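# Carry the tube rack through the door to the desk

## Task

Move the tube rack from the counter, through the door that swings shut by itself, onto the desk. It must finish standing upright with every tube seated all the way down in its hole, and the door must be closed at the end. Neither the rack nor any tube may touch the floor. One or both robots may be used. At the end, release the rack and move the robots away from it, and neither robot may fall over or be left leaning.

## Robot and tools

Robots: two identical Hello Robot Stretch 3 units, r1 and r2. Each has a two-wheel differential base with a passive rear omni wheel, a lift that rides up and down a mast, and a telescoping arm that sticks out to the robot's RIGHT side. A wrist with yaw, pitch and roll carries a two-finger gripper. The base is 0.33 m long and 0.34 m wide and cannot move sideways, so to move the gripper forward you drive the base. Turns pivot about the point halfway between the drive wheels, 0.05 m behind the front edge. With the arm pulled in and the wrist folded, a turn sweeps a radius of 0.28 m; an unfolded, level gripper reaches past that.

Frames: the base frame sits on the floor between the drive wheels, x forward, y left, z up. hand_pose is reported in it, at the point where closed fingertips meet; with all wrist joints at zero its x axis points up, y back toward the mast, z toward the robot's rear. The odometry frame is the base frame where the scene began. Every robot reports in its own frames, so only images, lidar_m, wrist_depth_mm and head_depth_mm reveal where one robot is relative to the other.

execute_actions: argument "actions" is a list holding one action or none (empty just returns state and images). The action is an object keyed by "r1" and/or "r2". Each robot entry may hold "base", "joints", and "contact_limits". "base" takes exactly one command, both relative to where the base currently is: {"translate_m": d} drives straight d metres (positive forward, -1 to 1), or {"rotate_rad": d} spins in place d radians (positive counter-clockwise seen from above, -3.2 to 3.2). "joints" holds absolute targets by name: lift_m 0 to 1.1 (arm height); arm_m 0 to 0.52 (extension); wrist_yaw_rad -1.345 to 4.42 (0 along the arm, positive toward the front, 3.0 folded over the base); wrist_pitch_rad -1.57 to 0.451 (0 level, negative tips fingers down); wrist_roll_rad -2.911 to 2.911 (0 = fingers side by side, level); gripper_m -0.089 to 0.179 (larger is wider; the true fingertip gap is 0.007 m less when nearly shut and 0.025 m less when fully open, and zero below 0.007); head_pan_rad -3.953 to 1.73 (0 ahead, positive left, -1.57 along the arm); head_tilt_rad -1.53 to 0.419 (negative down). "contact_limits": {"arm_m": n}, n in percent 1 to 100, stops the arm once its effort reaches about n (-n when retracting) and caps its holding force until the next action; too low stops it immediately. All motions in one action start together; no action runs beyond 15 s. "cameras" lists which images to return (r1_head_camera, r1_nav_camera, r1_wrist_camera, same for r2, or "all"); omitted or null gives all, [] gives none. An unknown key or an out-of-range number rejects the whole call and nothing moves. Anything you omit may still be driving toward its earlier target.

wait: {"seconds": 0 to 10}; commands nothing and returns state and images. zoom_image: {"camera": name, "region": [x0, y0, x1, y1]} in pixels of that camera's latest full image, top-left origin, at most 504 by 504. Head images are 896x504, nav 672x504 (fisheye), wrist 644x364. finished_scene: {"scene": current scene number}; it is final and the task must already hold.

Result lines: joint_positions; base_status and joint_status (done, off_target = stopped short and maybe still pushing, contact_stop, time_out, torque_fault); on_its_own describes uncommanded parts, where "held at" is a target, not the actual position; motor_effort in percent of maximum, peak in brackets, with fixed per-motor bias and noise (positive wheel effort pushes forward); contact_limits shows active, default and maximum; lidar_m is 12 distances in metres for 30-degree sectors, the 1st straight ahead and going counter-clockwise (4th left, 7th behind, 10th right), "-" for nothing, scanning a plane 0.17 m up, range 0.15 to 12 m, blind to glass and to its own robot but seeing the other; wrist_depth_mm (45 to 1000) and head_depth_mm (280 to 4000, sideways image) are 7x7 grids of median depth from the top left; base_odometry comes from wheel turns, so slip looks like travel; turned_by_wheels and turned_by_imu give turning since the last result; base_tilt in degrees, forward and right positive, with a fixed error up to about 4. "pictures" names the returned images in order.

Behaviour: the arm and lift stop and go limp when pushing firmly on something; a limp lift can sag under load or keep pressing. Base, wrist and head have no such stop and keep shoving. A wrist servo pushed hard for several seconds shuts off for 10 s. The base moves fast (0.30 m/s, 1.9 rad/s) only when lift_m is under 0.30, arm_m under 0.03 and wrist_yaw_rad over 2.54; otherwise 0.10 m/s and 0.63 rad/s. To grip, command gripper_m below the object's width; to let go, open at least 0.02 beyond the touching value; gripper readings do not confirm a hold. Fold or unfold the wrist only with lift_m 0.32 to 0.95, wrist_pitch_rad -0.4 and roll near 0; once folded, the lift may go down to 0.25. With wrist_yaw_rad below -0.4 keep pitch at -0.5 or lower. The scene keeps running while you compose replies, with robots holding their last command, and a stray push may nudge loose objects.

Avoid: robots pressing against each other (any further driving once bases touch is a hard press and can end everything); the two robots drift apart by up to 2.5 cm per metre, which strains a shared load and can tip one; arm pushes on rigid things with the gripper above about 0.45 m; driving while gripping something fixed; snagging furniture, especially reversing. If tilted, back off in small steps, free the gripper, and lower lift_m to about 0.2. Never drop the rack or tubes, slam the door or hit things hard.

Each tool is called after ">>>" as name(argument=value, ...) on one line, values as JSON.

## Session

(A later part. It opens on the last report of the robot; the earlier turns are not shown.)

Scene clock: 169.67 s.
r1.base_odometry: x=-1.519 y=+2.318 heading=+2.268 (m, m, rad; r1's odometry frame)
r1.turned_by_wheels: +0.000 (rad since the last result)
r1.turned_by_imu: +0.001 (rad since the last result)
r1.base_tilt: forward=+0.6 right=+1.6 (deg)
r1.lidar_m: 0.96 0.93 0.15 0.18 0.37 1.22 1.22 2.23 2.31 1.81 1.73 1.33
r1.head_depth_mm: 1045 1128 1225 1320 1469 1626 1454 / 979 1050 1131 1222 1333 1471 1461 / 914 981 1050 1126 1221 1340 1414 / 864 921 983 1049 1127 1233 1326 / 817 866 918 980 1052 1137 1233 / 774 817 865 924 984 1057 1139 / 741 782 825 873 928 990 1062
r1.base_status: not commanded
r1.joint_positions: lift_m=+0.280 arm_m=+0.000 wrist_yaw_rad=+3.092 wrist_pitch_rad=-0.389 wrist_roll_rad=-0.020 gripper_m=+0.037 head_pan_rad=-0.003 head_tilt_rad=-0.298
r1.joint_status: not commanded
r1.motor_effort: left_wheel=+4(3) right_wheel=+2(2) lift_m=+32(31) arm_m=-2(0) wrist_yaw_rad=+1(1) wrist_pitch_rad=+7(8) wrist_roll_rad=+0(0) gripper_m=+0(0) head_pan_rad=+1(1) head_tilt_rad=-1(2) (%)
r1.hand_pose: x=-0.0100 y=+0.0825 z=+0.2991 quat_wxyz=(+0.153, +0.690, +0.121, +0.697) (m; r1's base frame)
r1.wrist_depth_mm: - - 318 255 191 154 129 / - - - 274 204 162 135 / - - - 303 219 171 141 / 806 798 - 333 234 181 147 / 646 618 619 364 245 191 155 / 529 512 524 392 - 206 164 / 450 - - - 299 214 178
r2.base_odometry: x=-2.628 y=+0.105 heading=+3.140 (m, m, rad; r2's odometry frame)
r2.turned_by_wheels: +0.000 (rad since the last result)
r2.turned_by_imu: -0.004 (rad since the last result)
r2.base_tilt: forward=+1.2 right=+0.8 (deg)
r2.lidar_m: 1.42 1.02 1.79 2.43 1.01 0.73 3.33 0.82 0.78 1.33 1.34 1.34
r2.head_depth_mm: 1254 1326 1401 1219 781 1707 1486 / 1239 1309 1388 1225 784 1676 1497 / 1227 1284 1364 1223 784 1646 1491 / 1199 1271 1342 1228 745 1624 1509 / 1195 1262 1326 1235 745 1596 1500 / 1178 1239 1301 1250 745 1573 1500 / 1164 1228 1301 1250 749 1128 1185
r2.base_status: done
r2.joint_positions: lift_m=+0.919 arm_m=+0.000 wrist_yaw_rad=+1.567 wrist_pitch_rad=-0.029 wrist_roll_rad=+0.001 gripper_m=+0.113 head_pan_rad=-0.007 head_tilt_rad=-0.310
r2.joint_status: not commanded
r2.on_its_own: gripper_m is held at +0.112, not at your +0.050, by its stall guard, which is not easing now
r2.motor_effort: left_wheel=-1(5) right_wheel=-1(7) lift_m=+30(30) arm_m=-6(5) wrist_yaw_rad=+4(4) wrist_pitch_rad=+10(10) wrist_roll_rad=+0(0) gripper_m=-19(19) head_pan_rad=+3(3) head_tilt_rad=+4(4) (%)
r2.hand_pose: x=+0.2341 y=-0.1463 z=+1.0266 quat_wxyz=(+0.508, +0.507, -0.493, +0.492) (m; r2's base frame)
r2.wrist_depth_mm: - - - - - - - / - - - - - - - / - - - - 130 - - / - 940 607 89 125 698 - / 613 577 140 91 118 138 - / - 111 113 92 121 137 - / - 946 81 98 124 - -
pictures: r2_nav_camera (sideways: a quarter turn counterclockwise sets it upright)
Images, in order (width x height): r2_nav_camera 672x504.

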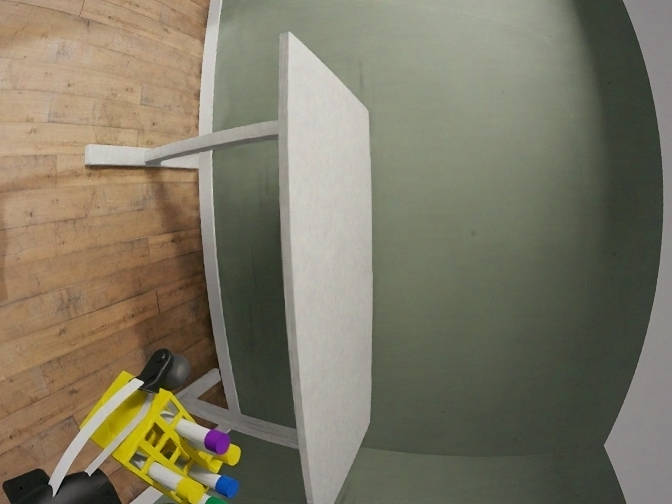

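>>> execute_actions(actions=[{"r2":{"base":{"translate_m":0.65}},"r1":{"base":{"translate_m":0.5}}}], cameras=[])

>>> execute_actions(actions=[{"r2":{"joints":{"lift_m":0.6}}}], cameras=["r2_wrist_camera","r2_nav_camera"])

Scene clock: 184.03 s.
r1.base_odometry: x=-1.842 y=+2.700 heading=+2.269 (m, m, rad; r1's odometry frame)
r1.turned_by_wheels: +0.001 (rad since the last result)
r1.turned_by_imu: +0.781 (rad since the last result)
r1.base_tilt: forward=+0.6 right=+1.6 (deg)
r1.lidar_m: 0.74 0.85 0.15 0.22 1.50 1.83 2.40 1.97 1.67 1.59 0.88 0.75
r1.head_depth_mm: 581 613 649 691 735 790 850 / 596 630 669 713 761 818 884 / 614 651 691 738 787 850 922 / 630 672 713 760 820 885 961 / 650 690 737 789 852 919 1006 / 670 712 761 818 886 957 1054 / 691 738 789 848 924 1005 1109
r1.base_status: translate_m off_target (by the wheels' count: +0.4997 of +0.5000)
r1.joint_positions: lift_m=+0.280 arm_m=+0.000 wrist_yaw_rad=+3.092 wrist_pitch_rad=-0.390 wrist_roll_rad=-0.020 gripper_m=+0.037 head_pan_rad=-0.004 head_tilt_rad=-0.302
r1.joint_status: not commanded
r1.on_its_own: left_wheel is at rest, and its effort (+38) is outside its rest range (-18 to +18); right_wheel is at rest, and its effort (+21) is outside its rest range (-18 to +18)
r1.motor_effort: left_wheel=+38(81) right_wheel=+21(51) lift_m=+32(35) arm_m=-1(2) wrist_yaw_rad=+0(2) wrist_pitch_rad=+8(9) wrist_roll_rad=+0(0) gripper_m=+1(0) head_pan_rad=+1(1) head_tilt_rad=+1(2) (%)
r1.hand_pose: x=-0.0099 y=+0.0825 z=+0.2991 quat_wxyz=(+0.153, +0.690, +0.121, +0.697) (m; r1's base frame)
r1.wrist_depth_mm: - - - - 233 110 72 / - - - - 234 109 74 / - - - - 236 110 79 / 803 798 - 786 236 110 85 / 622 632 606 608 205 110 95 / 520 512 519 521 - 113 109 / 437 - - - 203 123 417
r2.base_odometry: x=-3.278 y=+0.106 heading=+3.140 (m, m, rad; r2's odometry frame)
r2.turned_by_wheels: +0.000 (rad since the last result)
r2.turned_by_imu: -0.006 (rad since the last result)
r2.base_tilt: forward=+1.4 right=+0.7 (deg)
r2.lidar_m: 0.77 0.78 0.49 1.98 2.09 1.35 1.34 1.31 1.34 1.24 0.90 0.84
r2.head_depth_mm: 664 704 742 790 737 530 414 / 657 694 735 781 740 530 414 / 649 684 725 768 743 532 415 / 641 674 713 756 745 532 415 / 632 665 701 746 746 534 416 / 624 657 694 735 745 534 416 / 617 649 685 725 748 535 418
r2.base_status: done
r2.joint_positions: lift_m=+0.919 arm_m=+0.000 wrist_yaw_rad=+1.567 wrist_pitch_rad=-0.029 wrist_roll_rad=+0.001 gripper_m=+0.113 head_pan_rad=-0.007 head_tilt_rad=-0.310
r2.joint_status: not commanded
r2.on_its_own: gripper_m is held at +0.112, not at your +0.050, by its stall guard, which is not easing now
r2.motor_effort: left_wheel=-1(6) right_wheel=-1(6) lift_m=+31(30) arm_m=-5(5) wrist_yaw_rad=+3(3) wrist_pitch_rad=+10(10) wrist_roll_rad=+0(0) gripper_m=-19(19) head_pan_rad=+2(3) head_tilt_rad=+4(4) (%)
r2.hand_pose: x=+0.2341 y=-0.1463 z=+1.0266 quat_wxyz=(+0.508, +0.507, -0.493, +0.492) (m; r2's base frame)
r2.wrist_depth_mm: 600 617 641 675 703 735 775 / 608 637 666 691 717 758 800 / 623 653 674 692 130 781 826 / 637 660 606 89 125 599 662 / 467 480 141 91 119 138 374 / 325 112 113 92 122 137 269 / 233 210 81 99 125 191 202
pictures: none
No camera images: the call's "cameras" was empty. Leave "cameras" out to get every camera's image.

Scene clock: 185.23 s.
r1.base_odometry: x=-1.842 y=+2.700 heading=+2.269 (m, m, rad; r1's odometry frame)
r1.turned_by_wheels: +0.000 (rad since the last result)
r1.turned_by_imu: +0.000 (rad since the last result)
r1.base_tilt: forward=+0.5 right=+1.6 (deg)
r1.lidar_m: 0.75 0.85 0.15 0.22 1.50 1.83 2.40 1.97 1.67 1.60 0.88 0.74
r1.head_depth_mm: 581 612 649 690 737 787 850 / 598 631 671 713 764 818 884 / 613 650 691 738 789 851 920 / 631 669 712 763 817 887 963 / 650 688 736 787 851 921 1003 / 670 711 762 821 883 963 1052 / 690 735 789 849 920 1007 1114
r1.base_status: not commanded
r1.joint_positions: lift_m=+0.280 arm_m=+0.000 wrist_yaw_rad=+3.092 wrist_pitch_rad=-0.390 wrist_roll_rad=-0.020 gripper_m=+0.037 head_pan_rad=-0.004 head_tilt_rad=-0.302
r1.joint_status: not commanded
r1.on_its_own: left_wheel is at rest, and its effort (+40) is outside its rest range (-18 to +18); right_wheel is at rest, and its effort (+21) is outside its rest range (-18 to +18)
r1.motor_effort: left_wheel=+40(39) right_wheel=+21(21) lift_m=+32(31) arm_m=-2(2) wrist_yaw_rad=+1(1) wrist_pitch_rad=+8(8) wrist_roll_rad=+0(0) gripper_m=+0(1) head_pan_rad=+1(1) head_tilt_rad=+1(2) (%)
r1.hand_pose: x=-0.0099 y=+0.0825 z=+0.2991 quat_wxyz=(+0.153, +0.690, +0.121, +0.697) (m; r1's base frame)
r1.wrist_depth_mm: - - - - 234 109 72 / - - - - 233 110 74 / - - - - 235 109 79 / 789 768 - 751 237 110 86 / 624 636 610 621 203 110 95 / 522 501 519 513 - 113 109 / 452 - - - 203 123 417
r2.base_odometry: x=-3.278 y=+0.106 heading=+3.140 (m, m, rad; r2's odometry frame)
r2.turned_by_wheels: +0.000 (rad since the last result)
r2.turned_by_imu: -0.003 (rad since the last result)
r2.base_tilt: forward=+1.3 right=+0.7 (deg)
r2.lidar_m: 0.77 0.78 0.49 1.97 2.09 1.34 1.34 1.31 1.34 1.23 0.90 0.84
r2.head_depth_mm: 667 703 748 796 738 530 415 / 656 695 738 781 740 532 415 / 649 686 725 768 742 532 415 / 642 676 716 756 746 533 415 / 635 666 702 745 746 535 417 / 626 657 694 734 750 535 417 / 617 648 684 723 749 537 418
r2.base_status: not commanded
r2.joint_positions: lift_m=+0.877 arm_m=+0.000 wrist_yaw_rad=+1.568 wrist_pitch_rad=+0.060 wrist_roll_rad=+0.001 gripper_m=+0.113 head_pan_rad=-0.007 head_tilt_rad=-0.309
r2.joint_status: lift_m contact_stop (moved -0.043 of -0.319)
r2.on_its_own: gripper_m is held at +0.112, not at your +0.050, by its stall guard, which is not easing now; lift_m is slack since a contact_stop, until your next command for it (your +0.600 is given up)
r2.motor_effort: left_wheel=+0(11) right_wheel=-2(11) lift_m=+21(26) arm_m=-4(5) wrist_yaw_rad=+2(7) wrist_pitch_rad=-20(31) wrist_roll_rad=+0(0) gripper_m=-19(19) head_pan_rad=+3(3) head_tilt_rad=+2(4) (%)
r2.hand_pose: x=+0.2359 y=-0.1460 z=+1.0067 quat_wxyz=(+0.486, +0.484, -0.515, +0.514) (m; r2's base frame)
r2.wrist_depth_mm: 613 639 667 702 738 769 822 / 613 647 676 706 731 787 821 / 636 653 680 135 121 785 830 / 632 656 680 95 128 786 829 / 518 531 142 95 119 140 379 / 314 108 98 94 131 136 249 / 208 186 131 97 120 166 177
pictures: r2_nav_camera (sideways: a quarter turn counterclockwise sets it upright), r2_wrist_camera
Images, in order (width x height): r2_nav_camera 672x504, r2_wrist_camera 644x364.

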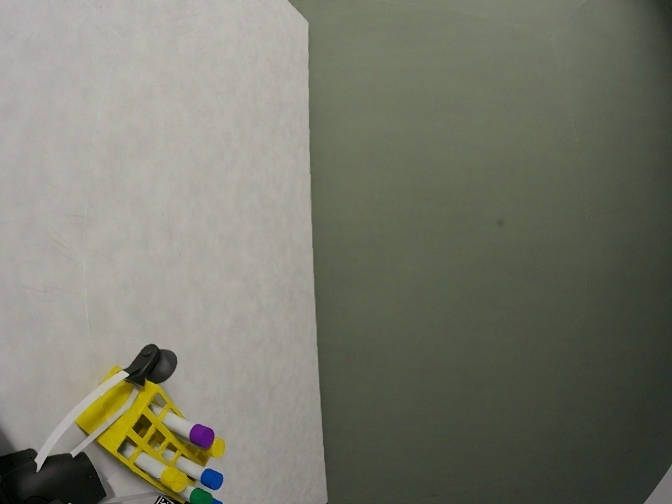

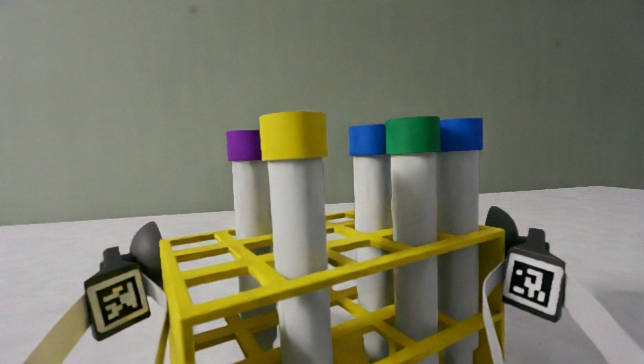

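>>> execute_actions(actions=[{"r2":{"joints":{"gripper_m":0.179,"lift_m":0.89}},"r1":{"base":{"rotate_rad":-0.8}}}], cameras=[])

>>> execute_actions(actions=[{"r2":{"base":{"translate_m":-0.3},"joints":{"head_pan_rad":-3.14}},"r1":{"base":{"translate_m":0.4}}}], cameras=["r2_wrist_camera","r2_nav_camera"])

Scene clock: 190.53 s.
r1.base_odometry: x=-1.842 y=+2.700 heading=+1.471 (m, m, rad; r1's odometry frame)
r1.turned_by_wheels: -0.798 (rad since the last result)
r1.turned_by_imu: -0.413 (rad since the last result)
r1.base_tilt: forward=+0.5 right=+1.6 (deg)
r1.lidar_m: 0.81 0.81 0.15 0.18 3.14 1.34 2.26 2.35 1.85 1.67 1.43 0.90
r1.head_depth_mm: 693 739 790 847 903 1005 1101 / 676 723 770 830 889 987 1071 / 674 714 763 817 868 962 1048 / 669 707 754 806 867 941 1027 / 657 698 743 795 854 919 1005 / 648 686 733 780 839 903 983 / 639 677 719 766 824 887 961
r1.base_status: rotate_rad off_target (by the wheels' count: -0.7982 of -0.8000)
r1.joint_positions: lift_m=+0.280 arm_m=+0.000 wrist_yaw_rad=+3.092 wrist_pitch_rad=-0.389 wrist_roll_rad=-0.020 gripper_m=+0.037 head_pan_rad=-0.004 head_tilt_rad=-0.302
r1.joint_status: not commanded
r1.on_its_own: left_wheel is at rest, and its effort (+55) is outside its rest range (-18 to +18)
r1.motor_effort: left_wheel=+55(68) right_wheel=+0(20) lift_m=+32(33) arm_m=-1(1) wrist_yaw_rad=+0(1) wrist_pitch_rad=+8(8) wrist_roll_rad=+0(0) gripper_m=+0(0) head_pan_rad=+2(1) head_tilt_rad=+0(0) (%)
r1.hand_pose: x=-0.0099 y=+0.0825 z=+0.2991 quat_wxyz=(+0.153, +0.690, +0.121, +0.697) (m; r1's base frame)
r1.wrist_depth_mm: - - 546 323 194 140 109 / - - - 352 205 145 113 / - - - 386 218 151 117 / 791 795 - 429 229 158 128 / 621 615 626 436 229 164 145 / 521 510 519 474 - 172 470 / 444 - - - 264 185 426
r2.base_odometry: x=-3.278 y=+0.106 heading=+3.140 (m, m, rad; r2's odometry frame)
r2.turned_by_wheels: +0.000 (rad since the last result)
r2.turned_by_imu: -0.001 (rad since the last result)
r2.base_tilt: forward=+1.4 right=+1.0 (deg)
r2.lidar_m: 0.77 0.78 0.49 1.97 2.09 1.35 1.34 1.31 1.34 1.24 0.90 0.84
r2.head_depth_mm: 666 705 746 791 739 530 414 / 657 695 735 781 741 531 414 / 648 685 724 766 743 532 415 / 640 674 714 757 745 532 416 / 633 667 704 745 747 534 416 / 625 658 693 731 747 535 417 / 617 651 685 724 749 537 418
r2.base_status: not commanded
r2.joint_positions: lift_m=+0.890 arm_m=+0.000 wrist_yaw_rad=+1.568 wrist_pitch_rad=-0.016 wrist_roll_rad=+0.000 gripper_m=+0.179 head_pan_rad=-0.007 head_tilt_rad=-0.309
r2.joint_status: all done
r2.motor_effort: left_wheel=+0(0) right_wheel=-2(2) lift_m=+29(29) arm_m=-4(4) wrist_yaw_rad=+3(2) wrist_pitch_rad=+6(20) wrist_roll_rad=+0(0) gripper_m=+0(82) head_pan_rad=+2(3) head_tilt_rad=+4(5) (%)
r2.hand_pose: x=+0.2344 y=-0.1460 z=+0.9999 quat_wxyz=(+0.505, +0.504, -0.496, +0.495) (m; r2's base frame)
r2.wrist_depth_mm: 592 622 650 683 709 734 781 / 611 632 667 689 726 772 815 / 625 645 132 88 113 778 848 / 629 656 136 135 126 507 555 / 396 418 135 93 116 136 310 / 261 95 93 92 131 135 226 / - 172 123 97 123 152 161
pictures: none
No camera images: the call's "cameras" was empty. Leave "cameras" out to get every camera's image.

Scene clock: 194.93 s.
r1.base_odometry: x=-1.802 y=+3.097 heading=+1.471 (m, m, rad; r1's odometry frame)
r1.turned_by_wheels: +0.001 (rad since the last result)
r1.turned_by_imu: +0.566 (rad since the last result)
r1.base_tilt: forward=+0.5 right=+1.6 (deg)
r1.lidar_m: 0.74 0.92 0.15 2.09 1.87 2.41 2.44 1.82 1.66 1.23 0.80 0.74
r1.head_depth_mm: 579 611 644 682 724 771 826 / 606 639 675 717 763 816 876 / 632 668 709 754 807 867 933 / 661 702 746 798 855 923 1005 / 693 738 786 844 912 983 1079 / 728 779 831 895 973 1061 1166 / 769 823 885 957 1043 1145 1269
r1.base_status: translate_m off_target (by the wheels' count: +0.3997 of +0.4000)
r1.joint_positions: lift_m=+0.280 arm_m=+0.000 wrist_yaw_rad=+3.092 wrist_pitch_rad=-0.389 wrist_roll_rad=-0.020 gripper_m=+0.037 head_pan_rad=-0.004 head_tilt_rad=-0.302
r1.joint_status: not commanded
r1.on_its_own: left_wheel is at rest, and its effort (+36) is outside its rest range (-18 to +18)
r1.motor_effort: left_wheel=+36(70) right_wheel=+18(39) lift_m=+31(32) arm_m=-1(1) wrist_yaw_rad=+0(3) wrist_pitch_rad=+7(8) wrist_roll_rad=+0(1) gripper_m=+1(0) head_pan_rad=+1(1) head_tilt_rad=+1(0) (%)
r1.hand_pose: x=-0.0099 y=+0.0825 z=+0.2991 quat_wxyz=(+0.153, +0.690, +0.121, +0.697) (m; r1's base frame)
r1.wrist_depth_mm: - - - - 579 128 72 / - - - - 510 124 75 / - - - - 440 119 80 / 801 792 - 748 392 116 87 / 613 614 611 605 272 112 95 / 522 517 521 508 - 115 106 / 448 - - - 239 126 402
r2.base_odometry: x=-2.978 y=+0.106 heading=+3.140 (m, m, rad; r2's odometry frame)
r2.turned_by_wheels: +0.000 (rad since the last result)
r2.turned_by_imu: +0.001 (rad since the last result)
r2.base_tilt: forward=+1.2 right=+0.8 (deg)
r2.lidar_m: 1.07 0.71 1.34 2.48 1.59 1.05 3.67 1.05 1.19 1.28 1.07 1.10
r2.head_depth_mm: 3240 996 981 1027 1071 1147 - / 3264 3456 3599 3743 2635 1905 - / 3244 3412 3562 3753 2642 1906 - / 3190 3284 3521 3685 2660 1905 1491 / 3155 3304 3436 3688 2678 1909 1494 / 3102 3273 3482 3593 2660 1933 1502 / 3108 3200 3384 3566 2050 1847 1496
r2.base_status: done
r2.joint_positions: lift_m=+0.890 arm_m=+0.000 wrist_yaw_rad=+1.568 wrist_pitch_rad=-0.017 wrist_roll_rad=+0.000 gripper_m=+0.179 head_pan_rad=-3.133 head_tilt_rad=-0.309
r2.joint_status: all done
r2.motor_effort: left_wheel=-1(7) right_wheel=+0(6) lift_m=+28(28) arm_m=-4(4) wrist_yaw_rad=+3(2) wrist_pitch_rad=+6(6) wrist_roll_rad=+0(0) gripper_m=+1(1) head_pan_rad=-3(35) head_tilt_rad=+3(3) (%)
r2.hand_pose: x=+0.2344 y=-0.1460 z=+0.9999 quat_wxyz=(+0.505, +0.504, -0.496, +0.495) (m; r2's base frame)
r2.wrist_depth_mm: 829 870 925 940 - - - / 859 890 930 956 - - - / 870 904 953 976 - - - / 885 813 740 421 639 601 560 / 393 417 359 347 333 349 313 / 261 241 245 258 269 - 974 / - - - - - - 777
pictures: r2_nav_camera (sideways: a quarter turn counterclockwise sets it upright), r2_wrist_camera
Images, in order (width x height): r2_nav_camera 672x504, r2_wrist_camera 644x364.

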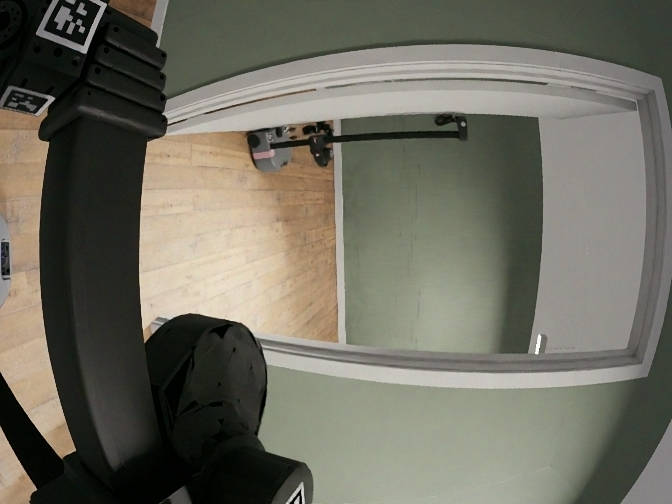

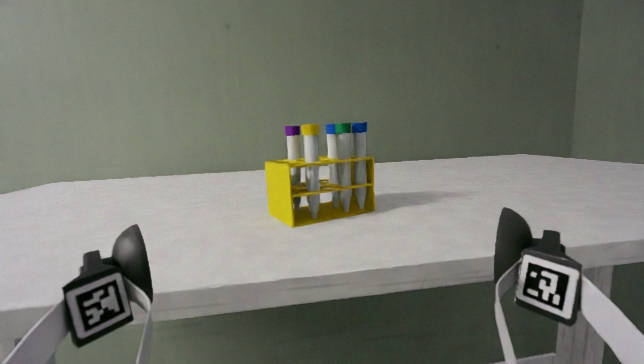

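>>> execute_actions(actions=[{"r1":{"base":{"translate_m":-1.0}}}], cameras=["r2_nav_camera"])

Scene clock: 202.37 s.
r1.base_odometry: x=-1.901 y=+2.102 heading=+1.471 (m, m, rad; r1's odometry frame)
r1.turned_by_wheels: +0.000 (rad since the last result)
r1.turned_by_imu: -0.007 (rad since the last result)
r1.base_tilt: forward=+0.6 right=+1.6 (deg)
r1.lidar_m: 1.68 1.47 1.33 1.35 1.61 1.48 1.50 1.41 1.29 1.30 1.61 1.66
r1.head_depth_mm: 1374 1440 1522 1605 1711 1777 1460 / 1428 1507 1600 1694 1800 1854 1457 / 1493 1572 1667 1787 1915 1875 1449 / 1563 1652 1759 1880 2016 1854 1448 / 1632 1734 1866 1998 2140 1862 1445 / 1726 1817 1969 2097 2216 1844 1443 / 1676 1755 1826 1904 1991 1845 1443
r1.base_status: done
r1.joint_positions: lift_m=+0.280 arm_m=+0.000 wrist_yaw_rad=+3.092 wrist_pitch_rad=-0.389 wrist_roll_rad=-0.020 gripper_m=+0.037 head_pan_rad=-0.004 head_tilt_rad=-0.302
r1.joint_status: not commanded
r1.motor_effort: left_wheel=+1(29) right_wheel=-1(15) lift_m=+32(31) arm_m=+0(1) wrist_yaw_rad=+0(1) wrist_pitch_rad=+8(8) wrist_roll_rad=+0(0) gripper_m=+1(0) head_pan_rad=+1(1) head_tilt_rad=+0(0) (%)
r1.hand_pose: x=-0.0099 y=+0.0825 z=+0.2991 quat_wxyz=(+0.153, +0.690, +0.121, +0.697) (m; r1's base frame)
r1.wrist_depth_mm: - - - - - - - / - - - - - - - / - - - - - - - / 777 779 - 738 754 730 724 / 632 621 609 614 632 600 576 / 508 515 518 508 - 506 494 / 447 - - - 418 431 424
r2.base_odometry: x=-2.978 y=+0.106 heading=+3.140 (m, m, rad; r2's odometry frame)
r2.turned_by_wheels: +0.000 (rad since the last result)
r2.turned_by_imu: -0.001 (rad since the last result)
r2.base_tilt: forward=+1.2 right=+0.8 (deg)
r2.lidar_m: 1.07 0.70 1.34 2.48 1.59 1.05 1.03 1.04 1.20 1.28 1.07 1.10
r2.head_depth_mm: 899 941 980 1026 1074 1143 - / 897 945 1003 1065 1132 1216 - / 887 939 988 1048 1125 1202 - / 878 926 978 1038 1102 1179 1263 / 869 912 965 1025 1088 1163 1246 / 862 902 953 1008 1070 1148 1227 / 849 893 942 998 1063 1134 1214
r2.base_status: not commanded
r2.joint_positions: lift_m=+0.890 arm_m=+0.000 wrist_yaw_rad=+1.568 wrist_pitch_rad=-0.017 wrist_roll_rad=+0.000 gripper_m=+0.179 head_pan_rad=-3.133 head_tilt_rad=-0.309
r2.joint_status: not commanded
r2.motor_effort: left_wheel=+0(0) right_wheel=+0(0) lift_m=+28(29) arm_m=-4(4) wrist_yaw_rad=+2(1) wrist_pitch_rad=+6(6) wrist_roll_rad=+0(0) gripper_m=+1(1) head_pan_rad=-3(3) head_tilt_rad=+4(3) (%)
r2.hand_pose: x=+0.2344 y=-0.1460 z=+0.9999 quat_wxyz=(+0.505, +0.504, -0.496, +0.495) (m; r2's base frame)
r2.wrist_depth_mm: 837 871 915 939 - - - / 859 907 929 993 - - - / 871 919 947 968 - - - / 878 821 728 416 643 603 558 / 394 415 362 348 335 349 313 / 259 242 246 256 268 - 982 / - - - - - - 787
pictures: r2_nav_camera (sideways: a quarter turn counterclockwise sets it upright)
Images, in order (width x height): r2_nav_camera 672x504.

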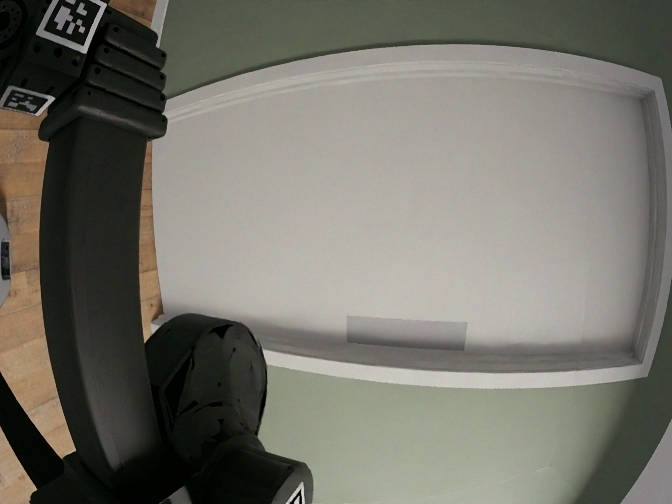

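>>> finished_scene(scene=1)

The scene is finished: the task was done.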